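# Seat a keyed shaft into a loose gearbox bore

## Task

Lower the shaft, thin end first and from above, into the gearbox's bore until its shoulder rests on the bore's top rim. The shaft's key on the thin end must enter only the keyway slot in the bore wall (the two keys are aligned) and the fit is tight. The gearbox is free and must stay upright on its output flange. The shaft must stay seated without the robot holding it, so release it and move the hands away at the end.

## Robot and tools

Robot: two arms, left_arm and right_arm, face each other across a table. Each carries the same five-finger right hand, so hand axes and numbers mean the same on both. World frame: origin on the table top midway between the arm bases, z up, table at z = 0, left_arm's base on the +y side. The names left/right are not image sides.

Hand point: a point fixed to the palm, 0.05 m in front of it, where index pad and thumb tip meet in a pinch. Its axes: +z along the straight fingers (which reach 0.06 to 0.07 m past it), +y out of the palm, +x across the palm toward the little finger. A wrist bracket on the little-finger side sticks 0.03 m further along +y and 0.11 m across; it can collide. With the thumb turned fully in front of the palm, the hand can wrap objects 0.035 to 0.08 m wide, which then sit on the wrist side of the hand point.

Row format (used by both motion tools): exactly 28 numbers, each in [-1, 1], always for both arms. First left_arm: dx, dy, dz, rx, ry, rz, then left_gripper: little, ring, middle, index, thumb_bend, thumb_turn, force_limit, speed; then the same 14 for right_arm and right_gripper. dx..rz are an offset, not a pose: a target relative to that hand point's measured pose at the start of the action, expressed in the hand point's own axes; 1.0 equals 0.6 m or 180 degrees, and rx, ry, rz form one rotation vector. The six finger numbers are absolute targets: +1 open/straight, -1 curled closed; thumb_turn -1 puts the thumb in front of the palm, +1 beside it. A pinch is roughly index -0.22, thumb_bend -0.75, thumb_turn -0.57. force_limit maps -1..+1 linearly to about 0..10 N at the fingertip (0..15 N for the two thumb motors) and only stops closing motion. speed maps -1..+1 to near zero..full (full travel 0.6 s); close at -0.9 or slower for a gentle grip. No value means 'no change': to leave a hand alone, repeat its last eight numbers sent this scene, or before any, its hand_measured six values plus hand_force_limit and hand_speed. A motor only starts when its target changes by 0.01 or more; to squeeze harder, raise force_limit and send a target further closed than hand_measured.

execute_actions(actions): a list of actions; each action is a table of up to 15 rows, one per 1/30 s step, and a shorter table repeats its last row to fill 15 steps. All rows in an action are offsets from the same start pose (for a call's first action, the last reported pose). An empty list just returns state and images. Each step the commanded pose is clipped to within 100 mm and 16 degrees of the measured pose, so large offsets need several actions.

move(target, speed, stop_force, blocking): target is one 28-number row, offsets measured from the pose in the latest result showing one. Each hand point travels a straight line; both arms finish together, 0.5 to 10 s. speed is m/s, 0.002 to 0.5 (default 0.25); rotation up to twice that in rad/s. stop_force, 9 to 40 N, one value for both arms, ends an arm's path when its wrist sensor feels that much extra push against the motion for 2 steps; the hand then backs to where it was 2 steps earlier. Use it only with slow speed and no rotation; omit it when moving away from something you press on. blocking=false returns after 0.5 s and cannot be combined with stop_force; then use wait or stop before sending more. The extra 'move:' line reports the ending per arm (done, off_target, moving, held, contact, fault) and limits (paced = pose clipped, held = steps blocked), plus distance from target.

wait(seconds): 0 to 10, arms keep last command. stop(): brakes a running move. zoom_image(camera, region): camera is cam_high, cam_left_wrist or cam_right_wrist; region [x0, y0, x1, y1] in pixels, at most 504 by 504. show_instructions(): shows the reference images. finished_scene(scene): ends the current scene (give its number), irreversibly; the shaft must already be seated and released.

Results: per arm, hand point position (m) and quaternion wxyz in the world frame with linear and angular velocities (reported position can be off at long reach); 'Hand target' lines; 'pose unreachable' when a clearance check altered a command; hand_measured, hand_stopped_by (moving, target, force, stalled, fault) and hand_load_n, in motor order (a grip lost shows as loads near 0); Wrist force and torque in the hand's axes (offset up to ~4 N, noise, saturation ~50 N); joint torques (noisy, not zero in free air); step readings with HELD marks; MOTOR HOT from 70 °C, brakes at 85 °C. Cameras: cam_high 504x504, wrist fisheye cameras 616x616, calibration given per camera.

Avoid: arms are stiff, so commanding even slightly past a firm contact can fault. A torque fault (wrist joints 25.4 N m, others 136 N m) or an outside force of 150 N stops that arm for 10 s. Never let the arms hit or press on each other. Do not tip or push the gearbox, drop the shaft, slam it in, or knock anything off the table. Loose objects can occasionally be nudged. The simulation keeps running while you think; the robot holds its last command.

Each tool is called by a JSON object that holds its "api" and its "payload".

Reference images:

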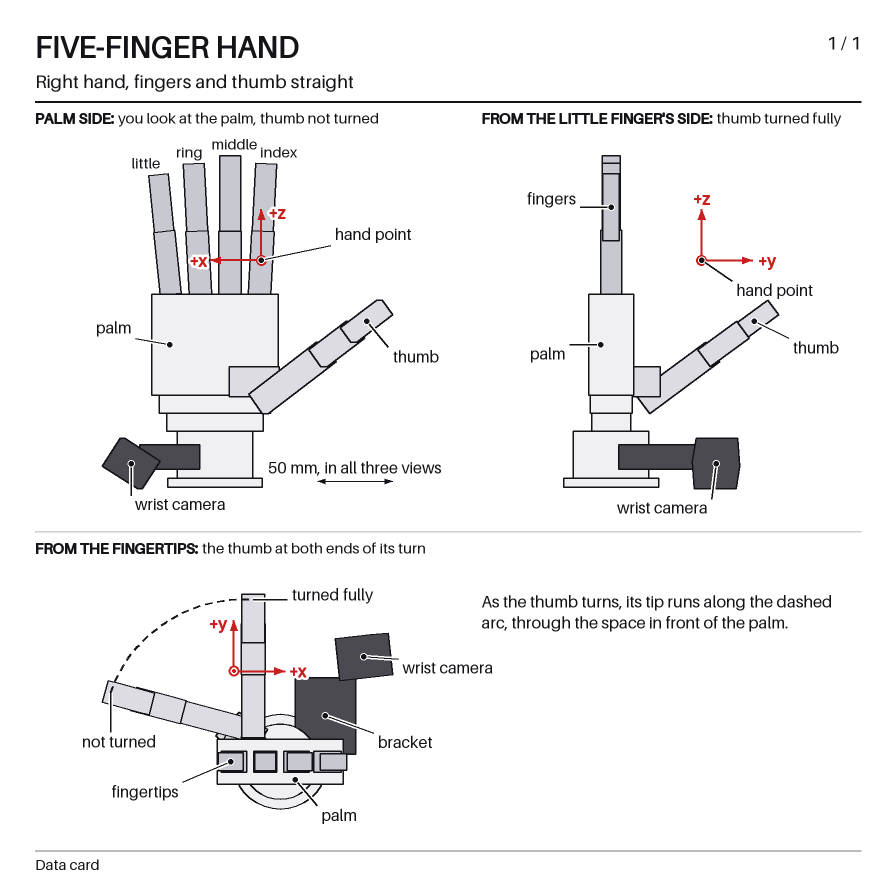

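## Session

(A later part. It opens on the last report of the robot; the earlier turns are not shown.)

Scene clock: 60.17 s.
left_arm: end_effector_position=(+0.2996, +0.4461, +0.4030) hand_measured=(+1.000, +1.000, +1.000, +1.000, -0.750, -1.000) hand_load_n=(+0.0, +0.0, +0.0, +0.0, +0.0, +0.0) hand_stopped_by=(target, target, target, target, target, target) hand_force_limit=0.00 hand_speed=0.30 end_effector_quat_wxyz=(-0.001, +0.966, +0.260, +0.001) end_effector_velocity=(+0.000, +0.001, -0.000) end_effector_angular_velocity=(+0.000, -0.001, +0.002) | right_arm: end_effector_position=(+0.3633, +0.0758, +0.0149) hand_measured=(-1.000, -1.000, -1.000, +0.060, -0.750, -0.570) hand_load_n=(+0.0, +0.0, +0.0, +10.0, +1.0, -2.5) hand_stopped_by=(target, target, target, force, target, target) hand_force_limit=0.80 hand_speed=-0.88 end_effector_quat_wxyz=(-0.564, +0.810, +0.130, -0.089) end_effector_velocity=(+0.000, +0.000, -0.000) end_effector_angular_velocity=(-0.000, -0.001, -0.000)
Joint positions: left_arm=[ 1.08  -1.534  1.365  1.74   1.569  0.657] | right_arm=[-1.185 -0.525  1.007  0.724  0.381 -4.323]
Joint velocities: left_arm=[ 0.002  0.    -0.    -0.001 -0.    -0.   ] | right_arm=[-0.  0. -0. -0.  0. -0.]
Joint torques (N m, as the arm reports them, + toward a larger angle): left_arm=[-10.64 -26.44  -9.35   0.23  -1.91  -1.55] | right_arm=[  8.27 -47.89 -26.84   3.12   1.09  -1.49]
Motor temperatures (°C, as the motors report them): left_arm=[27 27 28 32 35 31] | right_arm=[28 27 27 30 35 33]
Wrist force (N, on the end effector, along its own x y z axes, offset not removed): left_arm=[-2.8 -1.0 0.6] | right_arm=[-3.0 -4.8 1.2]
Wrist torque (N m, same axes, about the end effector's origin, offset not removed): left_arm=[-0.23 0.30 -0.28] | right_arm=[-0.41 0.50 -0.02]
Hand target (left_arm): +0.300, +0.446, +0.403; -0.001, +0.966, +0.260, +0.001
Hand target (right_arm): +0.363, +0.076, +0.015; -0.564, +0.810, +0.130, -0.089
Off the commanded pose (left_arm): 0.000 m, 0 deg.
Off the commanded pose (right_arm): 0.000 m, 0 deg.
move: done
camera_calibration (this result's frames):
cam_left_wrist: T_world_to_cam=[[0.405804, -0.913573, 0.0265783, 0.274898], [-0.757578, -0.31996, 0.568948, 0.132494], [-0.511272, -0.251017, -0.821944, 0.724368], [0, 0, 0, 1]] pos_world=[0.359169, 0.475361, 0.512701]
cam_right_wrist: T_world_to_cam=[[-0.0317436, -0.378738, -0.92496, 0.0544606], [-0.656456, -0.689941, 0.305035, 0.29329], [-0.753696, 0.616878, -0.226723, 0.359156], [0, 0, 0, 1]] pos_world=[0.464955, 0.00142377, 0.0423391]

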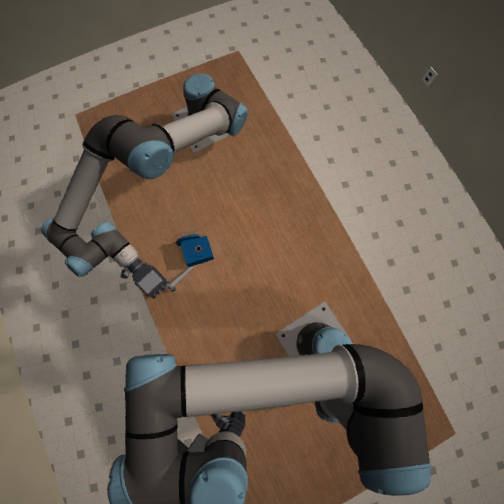

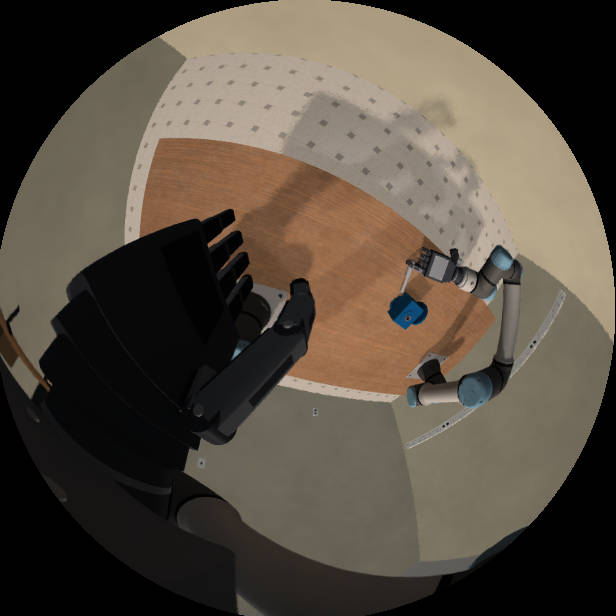

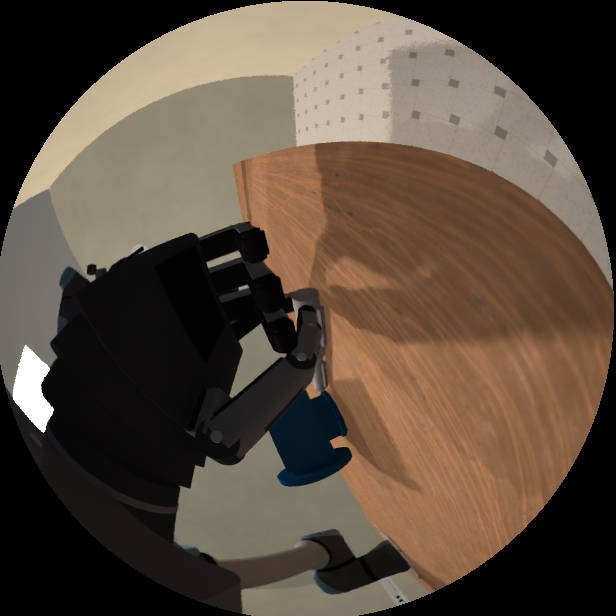

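{"api": "move", "payload": {"target": [0,0,0,0,0,0,1,1,1,1,-0.75,-1,0,0.3,0,0.0045,0.0016,0,0,0,-1,-1,-1,0.16,-0.75,-0.57,1,-0.6], "speed": 0.005}}

{"api": "move", "payload": {"target": [0,0,0,0,0,0,1,1,1,1,-0.75,-1,0,0.3,0,0,0,0,0,0,-1,-1,-1,-0.35,-0.75,-0.57,1,-0.88]}}

{"api": "move", "payload": {"target": [0,0,0,0,0,0,1,1,1,1,-0.75,-1,0,0.3,0,-0.008,-0.003,0,0,0,-1,-1,-1,-0.4,-0.75,-0.57,1,-0.88], "speed": 0.01}}

{"api": "zoom_image", "payload": {"camera": "cam_right_wrist", "region": [230, 220, 410, 400]}}

Scene clock: 61.17 s.
left_arm: end_effector_position=(+0.2996, +0.4461, +0.4030) hand_measured=(+1.000, +1.000, +1.000, +1.000, -0.750, -1.000) hand_load_n=(+0.0, +0.0, +0.0, +0.0, +0.0, +0.0) hand_stopped_by=(target, target, target, target, target, target) hand_force_limit=0.00 hand_speed=0.30 end_effector_quat_wxyz=(-0.001, +0.966, +0.260, +0.001) end_effector_velocity=(-0.000, -0.000, -0.001) end_effector_angular_velocity=(+0.000, +0.004, +0.002) | right_arm: end_effector_position=(+0.3633, +0.0758, +0.0120) hand_measured=(-1.000, -1.000, -1.000, +0.160, -0.750, -0.570) hand_load_n=(+0.0, +0.0, +0.0, +0.0, +0.0, +0.0) hand_stopped_by=(target, target, target, target, target, target) hand_force_limit=1.00 hand_speed=-0.60 end_effector_quat_wxyz=(-0.564, +0.810, +0.130, -0.089) end_effector_velocity=(-0.000, +0.000, -0.000) end_effector_angular_velocity=(+0.001, -0.001, +0.001)
Joint positions: left_arm=[ 1.08  -1.534  1.365  1.74   1.569  0.657] | right_arm=[-1.185 -0.522  1.008  0.72   0.381 -4.324]
Joint velocities: left_arm=[ 0.     0.001  0.001  0.001  0.001 -0.002] | right_arm=[ 0.001  0.001 -0.001 -0.001 -0.    -0.   ]
Joint torques (N m, as the arm reports them, + toward a larger angle): left_arm=[-11.25 -26.44  -9.65   0.32  -1.86  -1.47] | right_arm=[  1.83 -41.76  -7.41   0.91   0.09  -1.41]
Motor temperatures (°C, as the motors report them): left_arm=[27 27 28 32 35 31] | right_arm=[28 27 27 30 35 33]
Wrist force (N, on the end effector, along its own x y z axes, offset not removed): left_arm=[-2.7 -0.3 0.1] | right_arm=[-0.6 -2.2 0.0]
Wrist torque (N m, same axes, about the end effector's origin, offset not removed): left_arm=[0.11 0.47 -0.17] | right_arm=[-0.39 0.31 -0.01]
Hand target (left_arm): +0.300, +0.446, +0.403; -0.001, +0.966, +0.260, +0.001
Hand target (right_arm): +0.363, +0.076, +0.012; -0.564, +0.810, +0.130, -0.089
Off the commanded pose (left_arm): 0.000 m, 0 deg.
Off the commanded pose (right_arm): 0.000 m, 0 deg.
move: done
camera_calibration (this result's frames):
cam_left_wrist: T_world_to_cam=[[0.405804, -0.913573, 0.026578, 0.274898], [-0.757577, -0.31996, 0.568948, 0.132495], [-0.511272, -0.251017, -0.821944, 0.724368], [0, 0, 0, 1]] pos_world=[0.359169, 0.475361, 0.512701]
cam_right_wrist: T_world_to_cam=[[-0.0317083, -0.378756, -0.924953, 0.0518363], [-0.656421, -0.689974, 0.305037, 0.294128], [-0.753728, 0.616831, -0.226745, 0.35853], [0, 0, 0, 1]] pos_world=[0.464949, 0.00142166, 0.039521]

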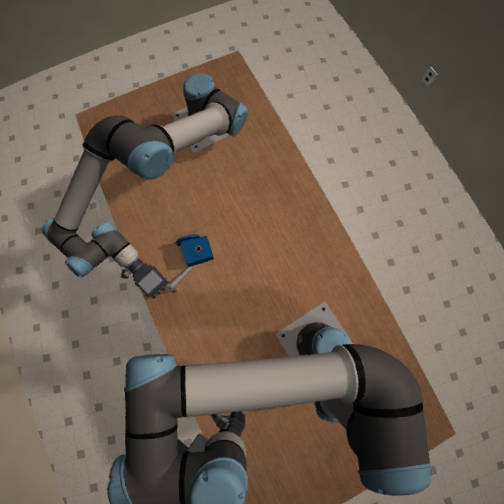

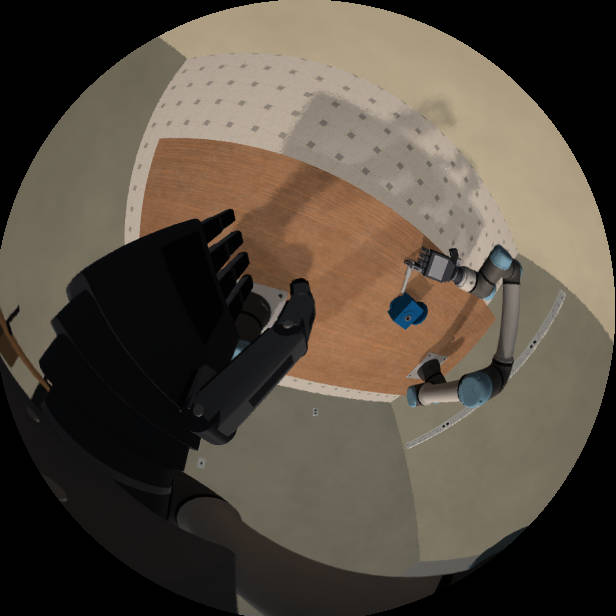

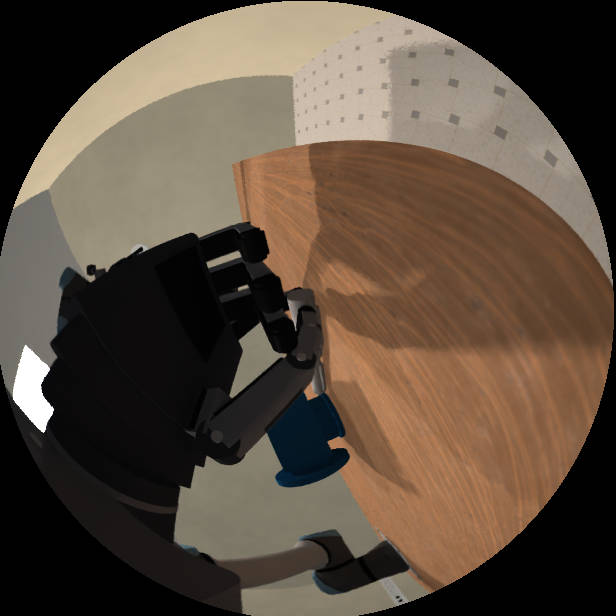

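Scene clock: 61.83 s.
left_arm: end_effector_position=(+0.2996, +0.4461, +0.4030) hand_measured=(+1.000, +1.000, +1.000, +1.000, -0.750, -1.000) hand_load_n=(+0.0, +0.0, +0.0, +0.0, +0.0, +0.0) hand_stopped_by=(target, target, target, target, target, target) hand_force_limit=0.00 hand_speed=0.30 end_effector_quat_wxyz=(-0.001, +0.966, +0.260, +0.001) end_effector_velocity=(+0.000, +0.000, -0.001) end_effector_angular_velocity=(+0.002, +0.001, +0.002) | right_arm: end_effector_position=(+0.3633, +0.0758, +0.0120) hand_measured=(-1.000, -1.000, -1.000, +0.084, -0.750, -0.570) hand_load_n=(+0.0, +0.0, +0.0, +9.5, +0.0, +0.0) hand_stopped_by=(target, target, target, force, target, target) hand_force_limit=1.00 hand_speed=-0.88 end_effector_quat_wxyz=(-0.564, +0.810, +0.130, -0.089) end_effector_velocity=(+0.001, -0.000, -0.000) end_effector_angular_velocity=(-0.001, -0.001, -0.001)
Joint positions: left_arm=[ 1.08  -1.534  1.365  1.74   1.569  0.657] | right_arm=[-1.185 -0.522  1.008  0.72   0.381 -4.324]
Joint velocities: left_arm=[-0.     0.001  0.001 -0.001 -0.001 -0.002] | right_arm=[-0.001  0.     0.    -0.001  0.001 -0.   ]
Joint torques (N m, as the arm reports them, + toward a larger angle): left_arm=[-10.64 -25.87 -10.01   0.38  -1.91  -1.51] | right_arm=[  3.11 -48.04  -8.49   2.63   0.04  -1.38]
Motor temperatures (°C, as the motors report them): left_arm=[27 27 28 32 35 31] | right_arm=[28 27 27 30 35 33]
Wrist force (N, on the end effector, along its own x y z axes, offset not removed): left_arm=[-1.8 0.5 0.4] | right_arm=[-1.2 -14.3 4.7]
Wrist torque (N m, same axes, about the end effector's origin, offset not removed): left_arm=[0.10 -0.03 -0.20] | right_arm=[-0.07 0.10 0.19]
Hand target (left_arm): +0.300, +0.446, +0.403; -0.001, +0.966, +0.260, +0.001
Hand target (right_arm): +0.363, +0.076, +0.012; -0.564, +0.810, +0.130, -0.089
Off the commanded pose (left_arm): 0.000 m, 0 deg.
Off the commanded pose (right_arm): 0.000 m, 0 deg.
move: done
camera_calibration (this result's frames):
cam_left_wrist: T_world_to_cam=[[0.405804, -0.913573, 0.0265783, 0.274898], [-0.757578, -0.31996, 0.568948, 0.132495], [-0.511272, -0.251017, -0.821944, 0.724368], [0, 0, 0, 1]] pos_world=[0.359169, 0.475361, 0.512701]
cam_right_wrist: T_world_to_cam=[[-0.0317234, -0.378763, -0.92495, 0.0518228], [-0.656416, -0.689971, 0.305054, 0.294128], [-0.753732, 0.616829, -0.226738, 0.358525], [0, 0, 0, 1]] pos_world=[0.464946, 0.00142017, 0.0394997]

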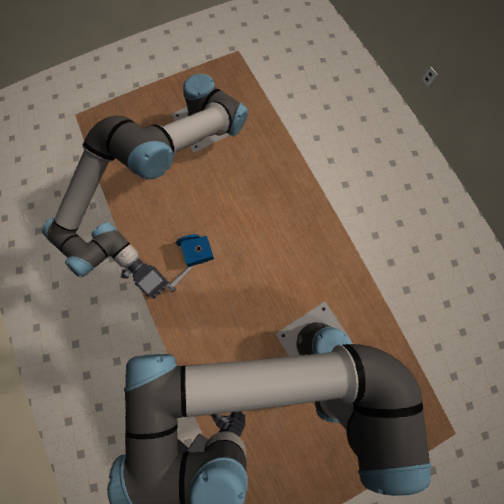

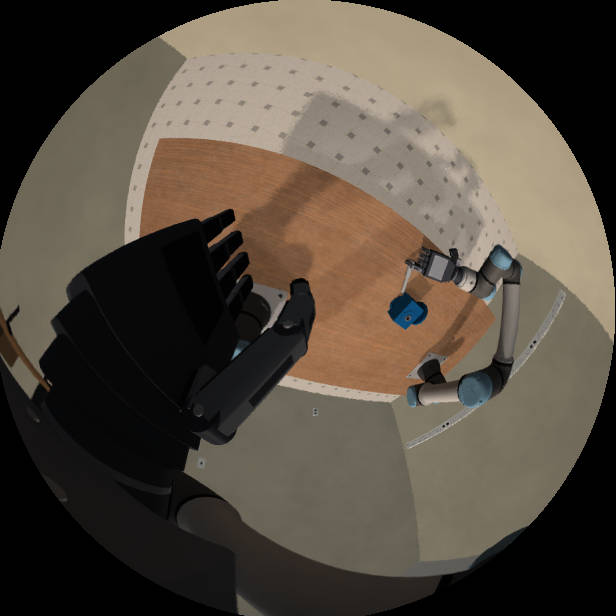

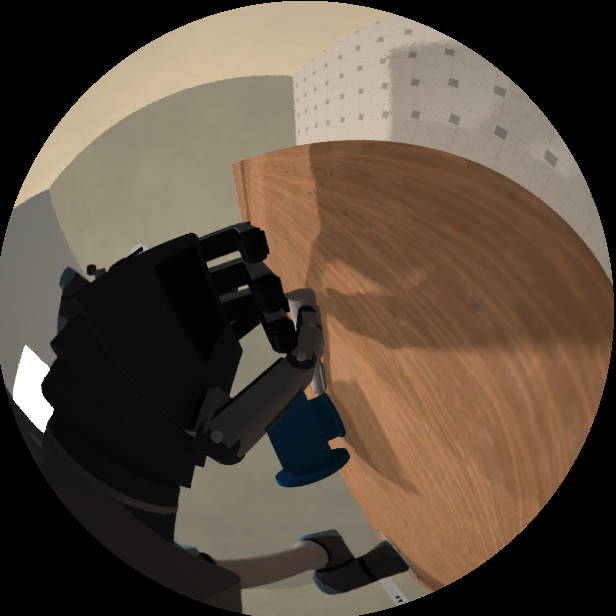

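Scene clock: 62.57 s.
left_arm: end_effector_position=(+0.2996, +0.4461, +0.4030) hand_measured=(+1.000, +1.000, +1.000, +1.000, -0.750, -1.000) hand_load_n=(+0.0, +0.0, +0.0, +0.0, +0.0, +0.0) hand_stopped_by=(target, target, target, target, target, target) hand_force_limit=0.00 hand_speed=0.30 end_effector_quat_wxyz=(-0.001, +0.966, +0.260, +0.001) end_effector_velocity=(-0.000, +0.000, -0.001) end_effector_angular_velocity=(+0.001, +0.003, +0.000) | right_arm: end_effector_position=(+0.3633, +0.0758, +0.0170) hand_measured=(-1.000, -1.000, -1.000, +0.080, -0.748, -0.570) hand_load_n=(+0.0, +0.0, +0.0, +4.5, +3.0, +0.0) hand_stopped_by=(target, target, target, force, target, target) hand_force_limit=1.00 hand_speed=-0.88 end_effector_quat_wxyz=(-0.564, +0.810, +0.130, -0.089) end_effector_velocity=(-0.000, +0.000, +0.002) end_effector_angular_velocity=(+0.002, +0.000, +0.001)
Joint positions: left_arm=[ 1.08  -1.534  1.365  1.74   1.569  0.657] | right_arm=[-1.185 -0.528  1.007  0.727  0.381 -4.324]
Joint velocities: left_arm=[0.    0.001 0.001 0.001 0.    0.   ] | right_arm=[ 0.    -0.002 -0.001  0.003 -0.002 -0.   ]
Joint torques (N m, as the arm reports them, + toward a larger angle): left_arm=[-10.84 -26.23  -9.44   0.34  -1.9   -1.48] | right_arm=[  0.83 -60.01 -27.94   3.76  -0.37  -1.38]
Motor temperatures (°C, as the motors report them): left_arm=[27 27 28 32 35 31] | right_arm=[28 27 27 30 35 33]
Wrist force (N, on the end effector, along its own x y z axes, offset not removed): left_arm=[-3.8 1.9 -0.5] | right_arm=[-0.4 1.7 2.2]
Wrist torque (N m, same axes, about the end effector's origin, offset not removed): left_arm=[0.38 0.39 -0.15] | right_arm=[-0.05 0.17 0.18]
Hand target (left_arm): +0.300, +0.446, +0.403; -0.001, +0.966, +0.260, +0.001
Hand target (right_arm): +0.363, +0.076, +0.017; -0.564, +0.810, +0.130, -0.089
Off the commanded pose (left_arm): 0.000 m, 0 deg.
Off the commanded pose (right_arm): 0.000 m, 0 deg.
move: done
camera_calibration (this result's frames):
cam_left_wrist: T_world_to_cam=[[0.405804, -0.913573, 0.0265781, 0.274898], [-0.757578, -0.31996, 0.568948, 0.132495], [-0.511272, -0.251017, -0.821944, 0.724368], [0, 0, 0, 1]] pos_world=[0.359169, 0.475361, 0.512701]
cam_right_wrist: T_world_to_cam=[[-0.0317241, -0.378772, -0.924946, 0.056465], [-0.656404, -0.689978, 0.305065, 0.292562], [-0.753742, 0.616816, -0.226739, 0.359656], [0, 0, 0, 1]] pos_world=[0.464918, 0.00140656, 0.0445249]

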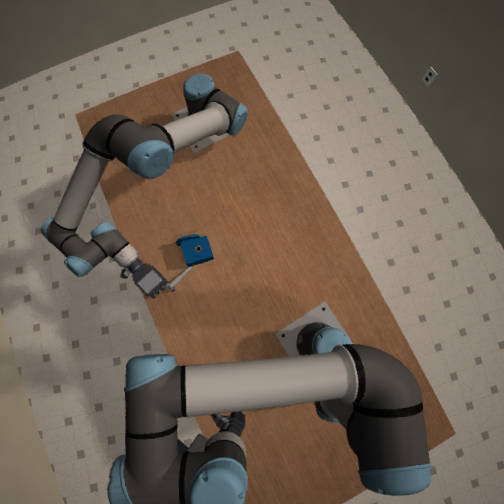

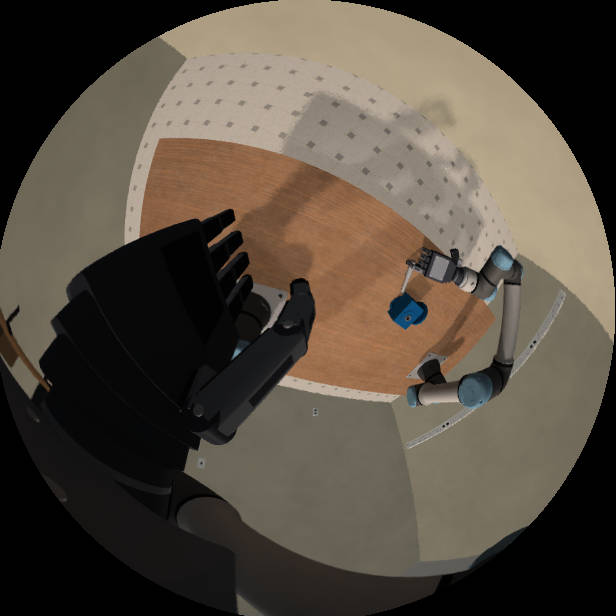

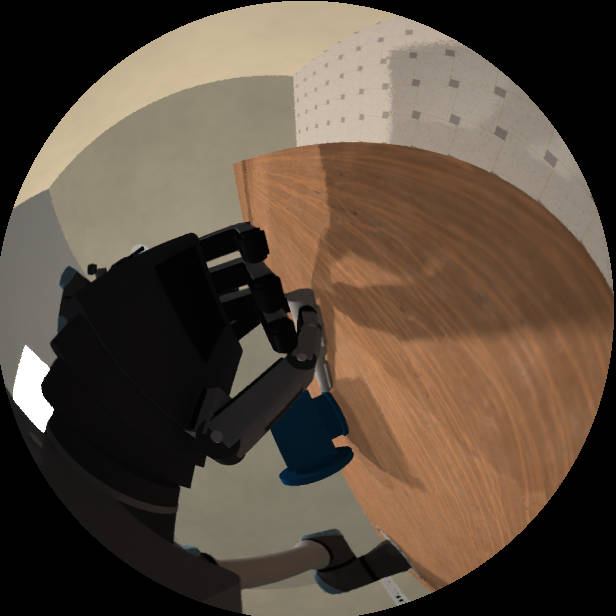

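Region (230, 220, 410, 400) of cam_right_wrist's 616x616 image, scaled by 2.800, with more detail than that image has.

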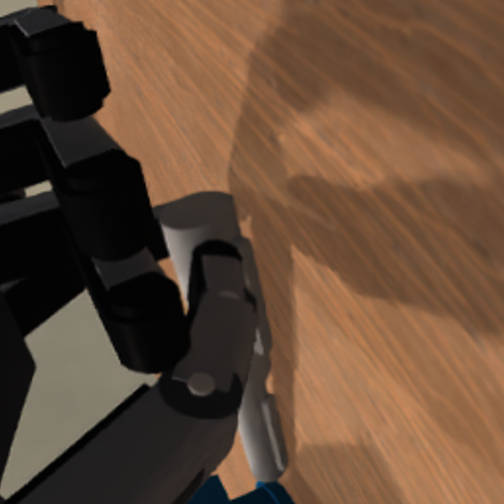

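{"api": "move", "payload": {"target": [0,0,0,0,0,0,1,1,1,1,-0.75,-1,0,0.3,0,0,0,0,0,0,-1,-1,-1,-0.45,-0.75,-0.57,1,-0.88]}}

{"api": "move", "payload": {"target": [0,0,0,0,0,0,1,1,1,1,-0.75,-1,0,0.3,0,-0.122,-0.046,0,0.088,-0.234,-1,-1,-1,-0.45,-0.75,-0.57,1,-0.88], "speed": 0.12}}

Scene clock: 63.50 s.
left_arm: end_effector_position=(+0.2996, +0.4461, +0.4030) hand_measured=(+1.000, +1.000, +1.000, +1.000, -0.750, -1.000) hand_load_n=(+0.0, +0.0, +0.0, +0.0, +0.0, +0.0) hand_stopped_by=(target, target, target, target, target, target) hand_force_limit=0.00 hand_speed=0.30 end_effector_quat_wxyz=(-0.001, +0.966, +0.260, +0.001) end_effector_velocity=(+0.000, +0.000, -0.000) end_effector_angular_velocity=(+0.000, -0.002, +0.001) | right_arm: end_effector_position=(+0.3633, +0.0758, +0.0171) hand_measured=(-1.000, -1.000, -1.000, +0.064, -0.746, -0.570) hand_load_n=(+0.0, +0.0, +0.0, +10.5, +5.5, -0.5) hand_stopped_by=(target, target, target, force, target, target) hand_force_limit=1.00 hand_speed=-0.88 end_effector_quat_wxyz=(-0.564, +0.810, +0.130, -0.089) end_effector_velocity=(+0.000, -0.000, -0.000) end_effector_angular_velocity=(-0.001, +0.001, -0.001)
Joint positions: left_arm=[ 1.08  -1.534  1.365  1.74   1.569  0.657] | right_arm=[-1.185 -0.528  1.007  0.727  0.381 -4.324]
Joint velocities: left_arm=[-0.    -0.     0.    -0.002 -0.001 -0.001] | right_arm=[-0.  0.  0.  0.  0.  0.]
Joint torques (N m, as the arm reports them, + toward a larger angle): left_arm=[-11.59 -26.19  -9.71   0.29  -1.92  -1.4 ] | right_arm=[ -0.28 -43.29 -23.98   1.07  -0.54  -0.46]
Motor temperatures (°C, as the motors report them): left_arm=[27 27 28 32 35 31] | right_arm=[28 27 27 30 35 33]
Wrist force (N, on the end effector, along its own x y z axes, offset not removed): left_arm=[-4.5 -1.5 1.6] | right_arm=[-1.4 -2.1 3.8]
Wrist torque (N m, same axes, about the end effector's origin, offset not removed): left_arm=[-0.36 0.51 -0.41] | right_arm=[-0.98 0.29 -0.10]
Hand target (left_arm): +0.300, +0.446, +0.403; -0.001, +0.966, +0.260, +0.001
Hand target (right_arm): +0.363, +0.076, +0.017; -0.564, +0.810, +0.130, -0.089
Off the commanded pose (left_arm): 0.000 m, 0 deg.
Off the commanded pose (right_arm): 0.000 m, 0 deg.
move: done
camera_calibration (this result's frames):
cam_left_wrist: T_world_to_cam=[[0.405804, -0.913573, 0.0265782, 0.274898], [-0.757578, -0.31996, 0.568948, 0.132495], [-0.511272, -0.251017, -0.821944, 0.724368], [0, 0, 0, 1]] pos_world=[0.359169, 0.475361, 0.512701]
cam_right_wrist: T_world_to_cam=[[-0.031589, -0.37871, -0.924976, 0.056488], [-0.656442, -0.690003, 0.304924, 0.292582], [-0.753715, 0.616826, -0.226805, 0.359676], [0, 0, 0, 1]] pos_world=[0.464941, 0.00141799, 0.0446109]

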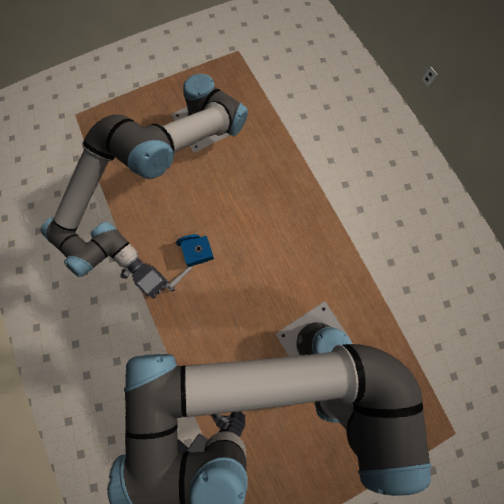

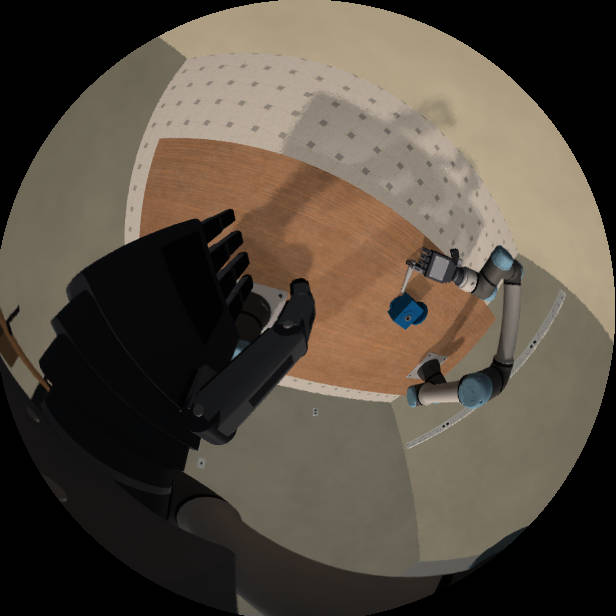

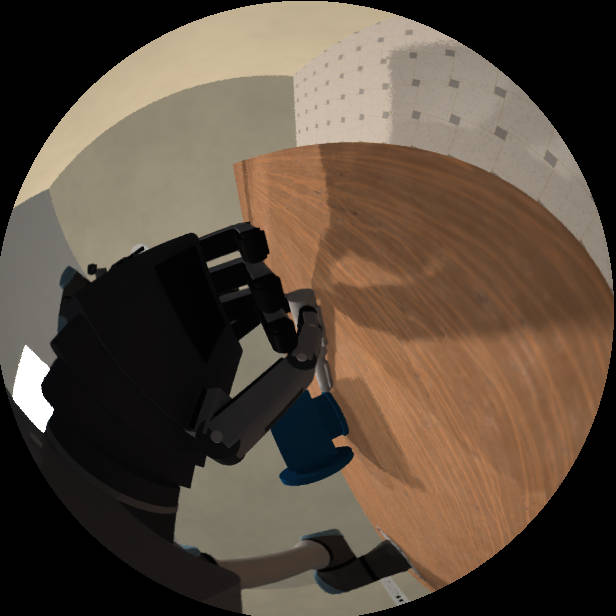

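Scene clock: 67.13 s.
left_arm: end_effector_position=(+0.2996, +0.4461, +0.4030) hand_measured=(+1.000, +1.000, +1.000, +1.000, -0.750, -1.000) hand_load_n=(+0.0, +0.0, +0.0, +0.0, +0.0, +0.0) hand_stopped_by=(target, target, target, target, target, target) hand_force_limit=0.00 hand_speed=0.30 end_effector_quat_wxyz=(-0.001, +0.966, +0.260, +0.001) end_effector_velocity=(+0.000, -0.000, -0.001) end_effector_angular_velocity=(+0.001, +0.003, -0.002) | right_arm: end_effector_position=(+0.3631, +0.0753, +0.0951) hand_measured=(-1.000, -1.000, -1.000, +0.064, -0.746, -0.570) hand_load_n=(+0.0, +0.0, +0.0, +10.0, +5.5, +0.0) hand_stopped_by=(target, target, target, force, target, target) hand_force_limit=1.00 hand_speed=-0.88 end_effector_quat_wxyz=(-0.571, +0.714, +0.334, +0.228) end_effector_velocity=(+0.000, -0.000, +0.000) end_effector_angular_velocity=(+0.003, -0.006, -0.002)
Joint positions: left_arm=[ 1.08  -1.534  1.365  1.74   1.569  0.657] | right_arm=[-1.155 -0.978  1.549 -0.028  0.492 -4.448]
Joint velocities: left_arm=[-0.001  0.002  0.002 -0.001  0.     0.001] | right_arm=[ 0.    -0.004  0.006 -0.011  0.002  0.003]
Joint torques (N m, as the arm reports them, + toward a larger angle): left_arm=[-11.29 -26.06 -10.43   0.49  -1.92  -1.58] | right_arm=[ 13.12 -47.32  -9.3   -0.95   1.62   1.77]
Motor temperatures (°C, as the motors report them): left_arm=[27 27 28 32 35 31] | right_arm=[28 27 27 30 35 33]
Wrist force (N, on the end effector, along its own x y z axes, offset not removed): left_arm=[-3.1 0.2 -1.9] | right_arm=[-1.6 -0.6 0.1]
Wrist torque (N m, same axes, about the end effector's origin, offset not removed): left_arm=[0.26 0.33 -0.23] | right_arm=[-0.25 0.20 0.11]
Hand target (left_arm): +0.300, +0.446, +0.403; -0.001, +0.966, +0.260, +0.001
Hand target (right_arm): +0.363, +0.075, +0.095; -0.571, +0.714, +0.334, +0.229
Off the commanded pose (left_arm): 0.000 m, 0 deg.
Off the commanded pose (right_arm): 0.000 m, 0 deg.
move: done
camera_calibration (this result's frames):
cam_left_wrist: T_world_to_cam=[[0.405804, -0.913573, 0.0265783, 0.274898], [-0.757578, -0.31996, 0.568948, 0.132495], [-0.511272, -0.251017, -0.821944, 0.724368], [0, 0, 0, 1]] pos_world=[0.359169, 0.475361, 0.512701]
cam_right_wrist: T_world_to_cam=[[0.630095, -0.16286, -0.759247, -0.143896], [-0.630353, -0.678267, -0.377637, 0.322882], [-0.453471, 0.716541, -0.530032, 0.289838], [0, 0, 0, 1]] pos_world=[0.425631, -0.0121154, 0.166303]

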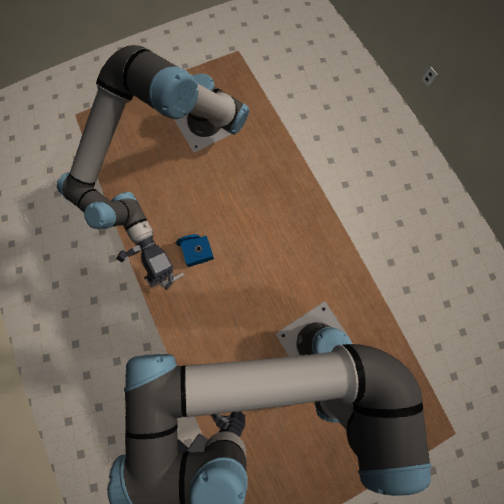

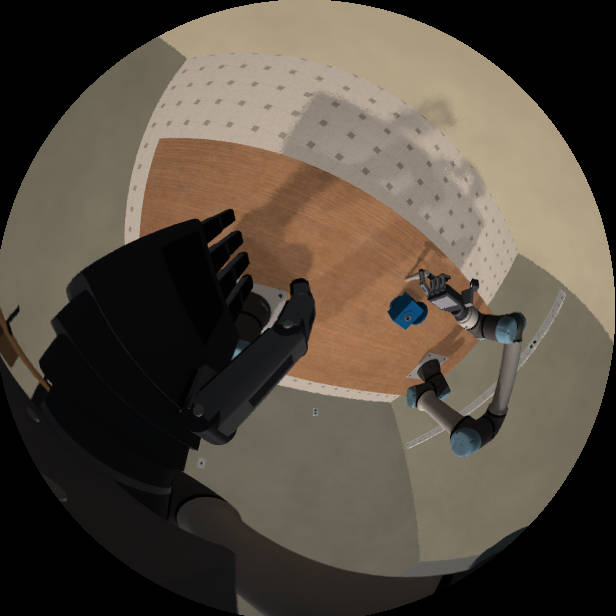

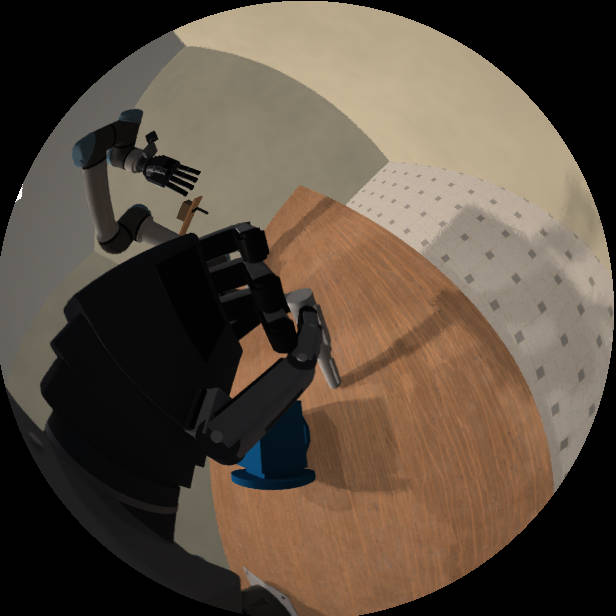

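{"api": "move", "payload": {"target": [0,0,0,0,0,0,1,1,1,1,-0.75,-1,0,0.3,0.159,-0.149,-0.056,0,0.078,-0.208,-1,-1,-1,-0.45,-0.75,-0.57,1,-0.88], "speed": 0.12}}

{"api": "zoom_image", "payload": {"camera": "cam_right_wrist", "region": [250, 260, 400, 410]}}

{"api": "zoom_image", "payload": {"camera": "cam_left_wrist", "region": [380, 230, 500, 350]}}

Scene clock: 70.60 s.
left_arm: end_effector_position=(+0.2996, +0.4461, +0.4030) hand_measured=(+1.000, +1.000, +1.000, +1.000, -0.750, -1.000) hand_load_n=(+0.0, +0.0, +0.0, +0.0, +0.0, +0.0) hand_stopped_by=(target, target, target, target, target, target) hand_force_limit=0.00 hand_speed=0.30 end_effector_quat_wxyz=(-0.001, +0.966, +0.260, +0.001) end_effector_velocity=(+0.001, -0.000, +0.000) end_effector_angular_velocity=(-0.001, -0.002, +0.001) | right_arm: end_effector_position=(+0.3629, +0.0746, +0.2298) hand_measured=(-1.000, -1.000, -1.000, +0.064, -0.746, -0.570) hand_load_n=(+0.0, +0.0, +0.0, +9.0, +4.5, +0.5) hand_stopped_by=(target, target, target, force, target, target) hand_force_limit=1.00 hand_speed=-0.88 end_effector_quat_wxyz=(-0.504, +0.537, +0.474, +0.483) end_effector_velocity=(+0.000, -0.000, +0.001) end_effector_angular_velocity=(+0.003, -0.006, -0.000)
Joint positions: left_arm=[ 1.08  -1.534  1.365  1.74   1.569  0.657] | right_arm=[-1.133 -1.273  1.799 -0.476  0.551 -4.673]
Joint velocities: left_arm=[ 0.    -0.    -0.001 -0.002  0.    -0.   ] | right_arm=[-0.    -0.002  0.003 -0.006  0.    -0.001]
Joint torques (N m, as the arm reports them, + toward a larger angle): left_arm=[-10.45 -26.1  -10.07   0.41  -1.88  -1.51] | right_arm=[ 12.51 -39.44 -11.89  -2.64   2.45  -1.74]
Motor temperatures (°C, as the motors report them): left_arm=[27 27 28 32 35 31] | right_arm=[28 27 27 30 35 33]
Wrist force (N, on the end effector, along its own x y z axes, offset not removed): left_arm=[-4.2 1.0 1.5] | right_arm=[-3.3 0.3 -0.1]
Wrist torque (N m, same axes, about the end effector's origin, offset not removed): left_arm=[0.10 0.50 -0.23] | right_arm=[-0.12 0.33 0.30]
Hand target (left_arm): +0.300, +0.446, +0.403; -0.001, +0.966, +0.260, +0.001
Hand target (right_arm): +0.363, +0.075, +0.230; +0.503, -0.537, -0.474, -0.483
Off the commanded pose (left_arm): 0.000 m, 0 deg.
Off the commanded pose (right_arm): 0.000 m, 0 deg.
move: done
camera_calibration (this result's frames):
cam_left_wrist: T_world_to_cam=[[0.405804, -0.913573, 0.0265781, 0.274898], [-0.757577, -0.31996, 0.568948, 0.132495], [-0.511272, -0.251017, -0.821944, 0.724368], [0, 0, 0, 1]] pos_world=[0.359169, 0.475361, 0.512701]
cam_right_wrist: T_world_to_cam=[[0.971694, -0.0532739, -0.230158, -0.29529], [-0.221632, -0.542874, -0.810041, 0.314081], [-0.0817926, 0.838123, -0.539315, 0.219818], [0, 0, 0, 1]] pos_world=[0.374522, -0.0294592, 0.305007]

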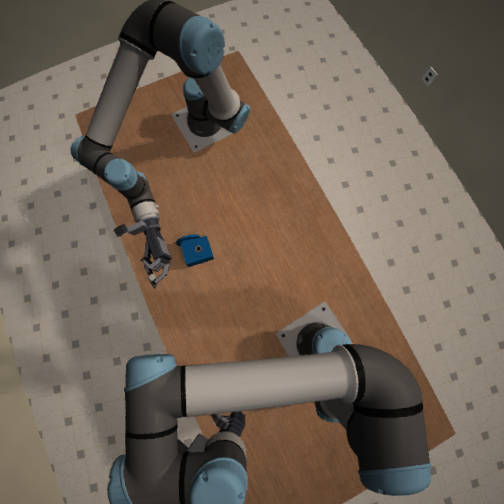

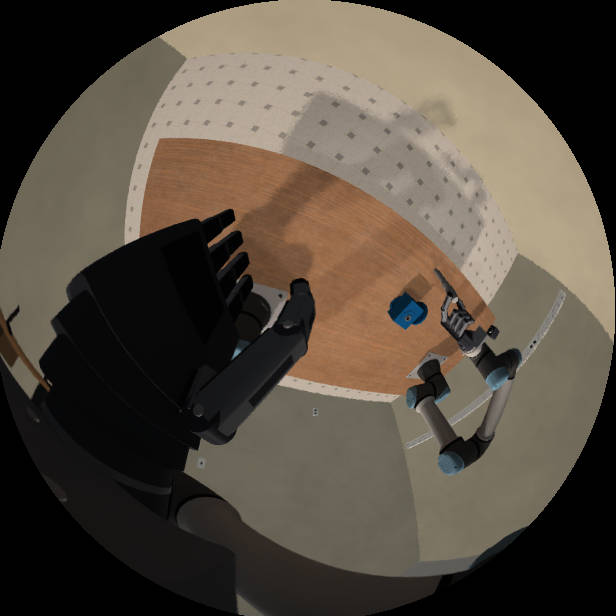

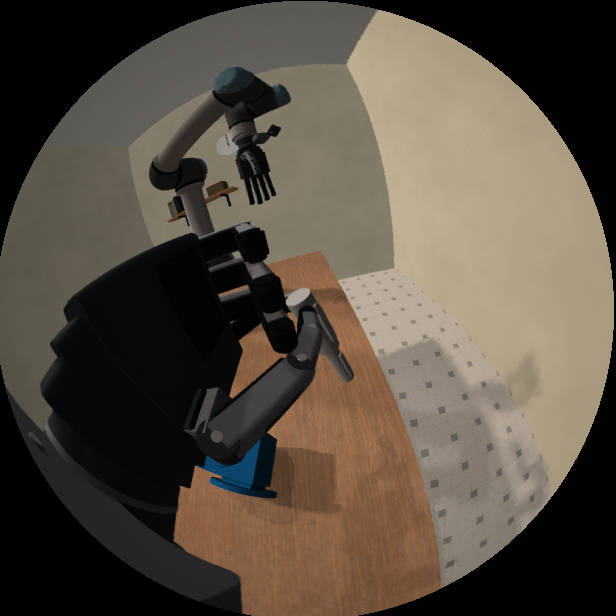

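Region (250, 260, 400, 410) of cam_right_wrist's 616x616 image, scaled by 3.360, with more detail than that image has.

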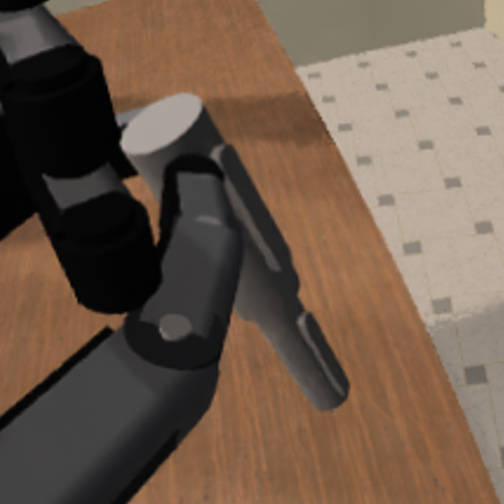

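Region (380, 230, 500, 350) of cam_left_wrist's 616x616 image, scaled by 4.200, with more detail than that image has.

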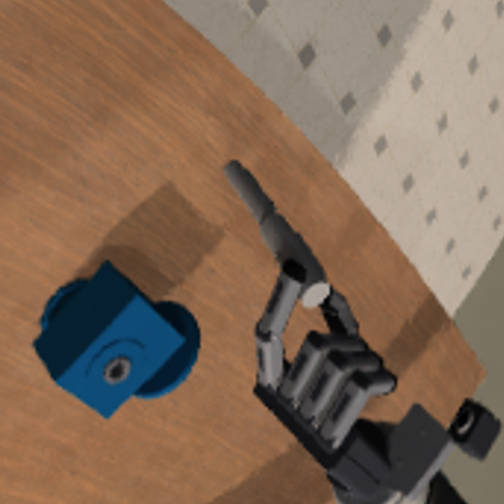

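{"api": "move", "payload": {"target": [0,0,0,0,0,0,1,1,1,1,-0.75,-1,0,0.3,-0.028,-0.3075,-0.118,0.002,-0.003,0.078,-1,-1,-1,-0.5,-0.75,-0.57,1,-0.88], "speed": 0.12}}

{"api": "zoom_image", "payload": {"camera": "cam_right_wrist", "region": [270, 270, 420, 420]}}

{"api": "zoom_image", "payload": {"camera": "cam_left_wrist", "region": [370, 270, 470, 370]}}

Scene clock: 73.13 s.
left_arm: end_effector_position=(+0.2996, +0.4461, +0.4030) hand_measured=(+1.000, +1.000, +1.000, +1.000, -0.750, -1.000) hand_load_n=(+0.0, +0.0, +0.0, +0.0, +0.0, +0.0) hand_stopped_by=(target, target, target, target, target, target) hand_force_limit=0.00 hand_speed=0.30 end_effector_quat_wxyz=(-0.001, +0.966, +0.260, +0.001) end_effector_velocity=(+0.000, -0.000, -0.000) end_effector_angular_velocity=(-0.001, +0.000, -0.001) | right_arm: end_effector_position=(+0.1749, +0.0116, +0.2298) hand_measured=(-1.000, -1.000, -1.000, +0.062, -0.746, -0.570) hand_load_n=(+0.0, +0.0, +0.0, +10.5, +5.0, +0.5) hand_stopped_by=(target, target, target, force, target, target) hand_force_limit=1.00 hand_speed=-0.88 end_effector_quat_wxyz=(-0.558, +0.592, +0.409, +0.414) end_effector_velocity=(-0.001, -0.001, -0.000) end_effector_angular_velocity=(-0.001, +0.002, -0.001)
Joint positions: left_arm=[ 1.08  -1.534  1.365  1.74   1.569  0.657] | right_arm=[-1.025 -1.668  2.2   -0.475  0.651 -4.43 ]
Joint velocities: left_arm=[ 0.     0.002 -0.001 -0.     0.001  0.002] | right_arm=[ 0.    -0.003  0.002  0.002  0.002  0.001]
Joint torques (N m, as the arm reports them, + toward a larger angle): left_arm=[-11.17 -26.23  -9.84   0.48  -1.86  -1.55] | right_arm=[ 12.64 -21.98 -10.86  -0.09   2.41   1.61]
Motor temperatures (°C, as the motors report them): left_arm=[27 27 28 32 35 31] | right_arm=[28 27 27 30 35 33]
Wrist force (N, on the end effector, along its own x y z axes, offset not removed): left_arm=[-3.1 -2.6 1.8] | right_arm=[-2.3 -0.1 3.3]
Wrist torque (N m, same axes, about the end effector's origin, offset not removed): left_arm=[-0.51 0.41 -0.16] | right_arm=[-0.24 -0.17 0.15]
Hand target (left_arm): +0.300, +0.446, +0.403; -0.001, +0.966, +0.260, +0.001
Hand target (right_arm): +0.175, +0.012, +0.230; +0.558, -0.592, -0.409, -0.414
Off the commanded pose (left_arm): 0.000 m, 0 deg.
Off the commanded pose (right_arm): 0.000 m, 0 deg.
move: done
camera_calibration (this result's frames):
cam_left_wrist: T_world_to_cam=[[0.405804, -0.913573, 0.0265783, 0.274898], [-0.757578, -0.31996, 0.568948, 0.132495], [-0.511272, -0.251017, -0.821944, 0.724368], [0, 0, 0, 1]] pos_world=[0.359169, 0.475361, 0.512701]
cam_right_wrist: T_world_to_cam=[[0.8868, -0.0524158, -0.459172, -0.0485176], [-0.411393, -0.54223, -0.732627, 0.253594], [-0.210576, 0.838593, -0.502413, 0.271312], [0, 0, 0, 1]] pos_world=[0.204484, -0.0925568, 0.299823]

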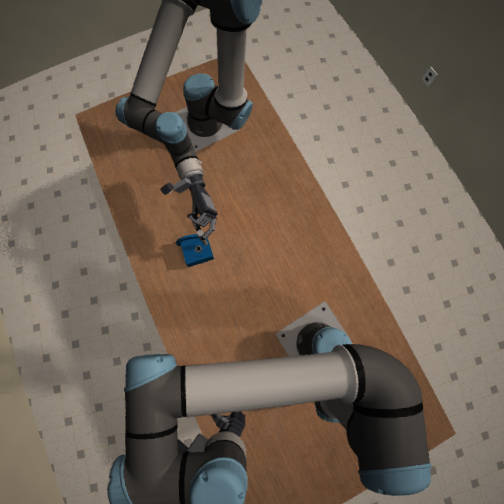

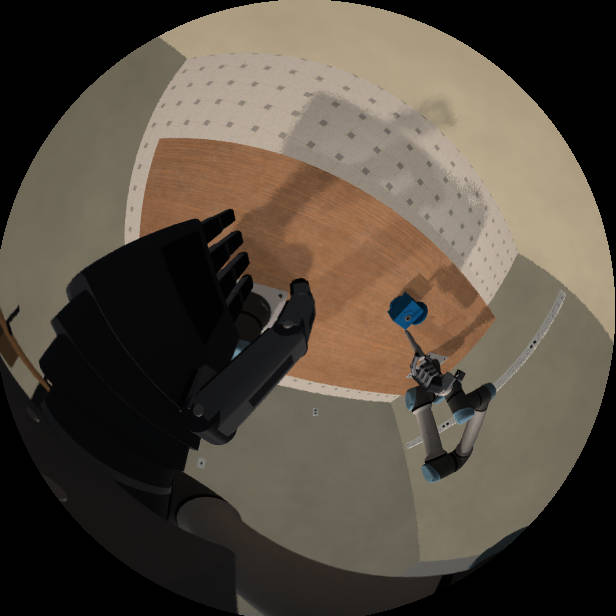

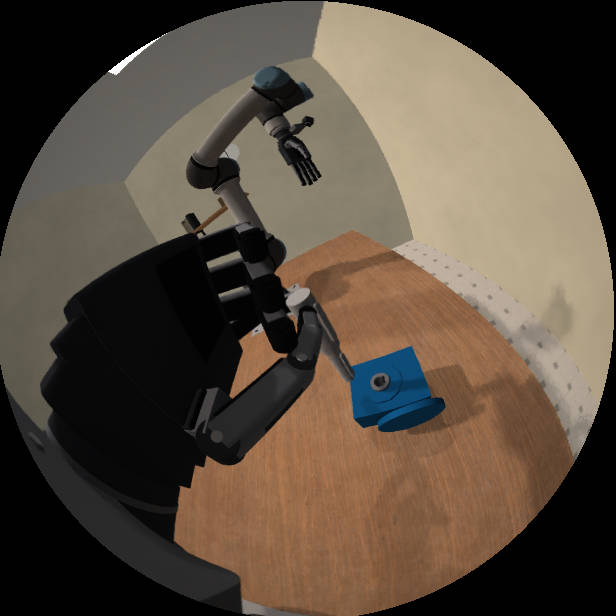

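Region (270, 270, 420, 420) of cam_right_wrist's 616x616 image, scaled by 3.360, with more detail than that image has.

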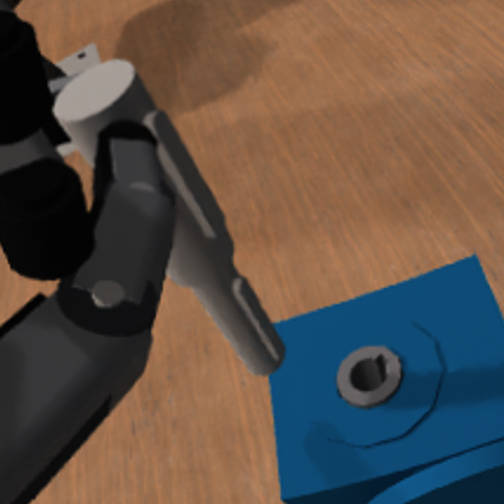

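Region (370, 270, 470, 370) of cam_left_wrist's 616x616 image, scaled by 5.040, with more detail than that image has.

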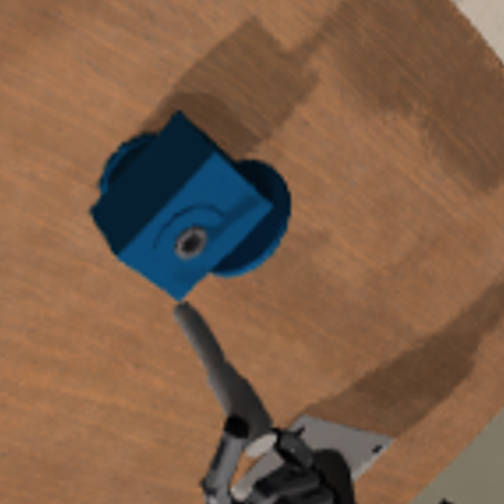

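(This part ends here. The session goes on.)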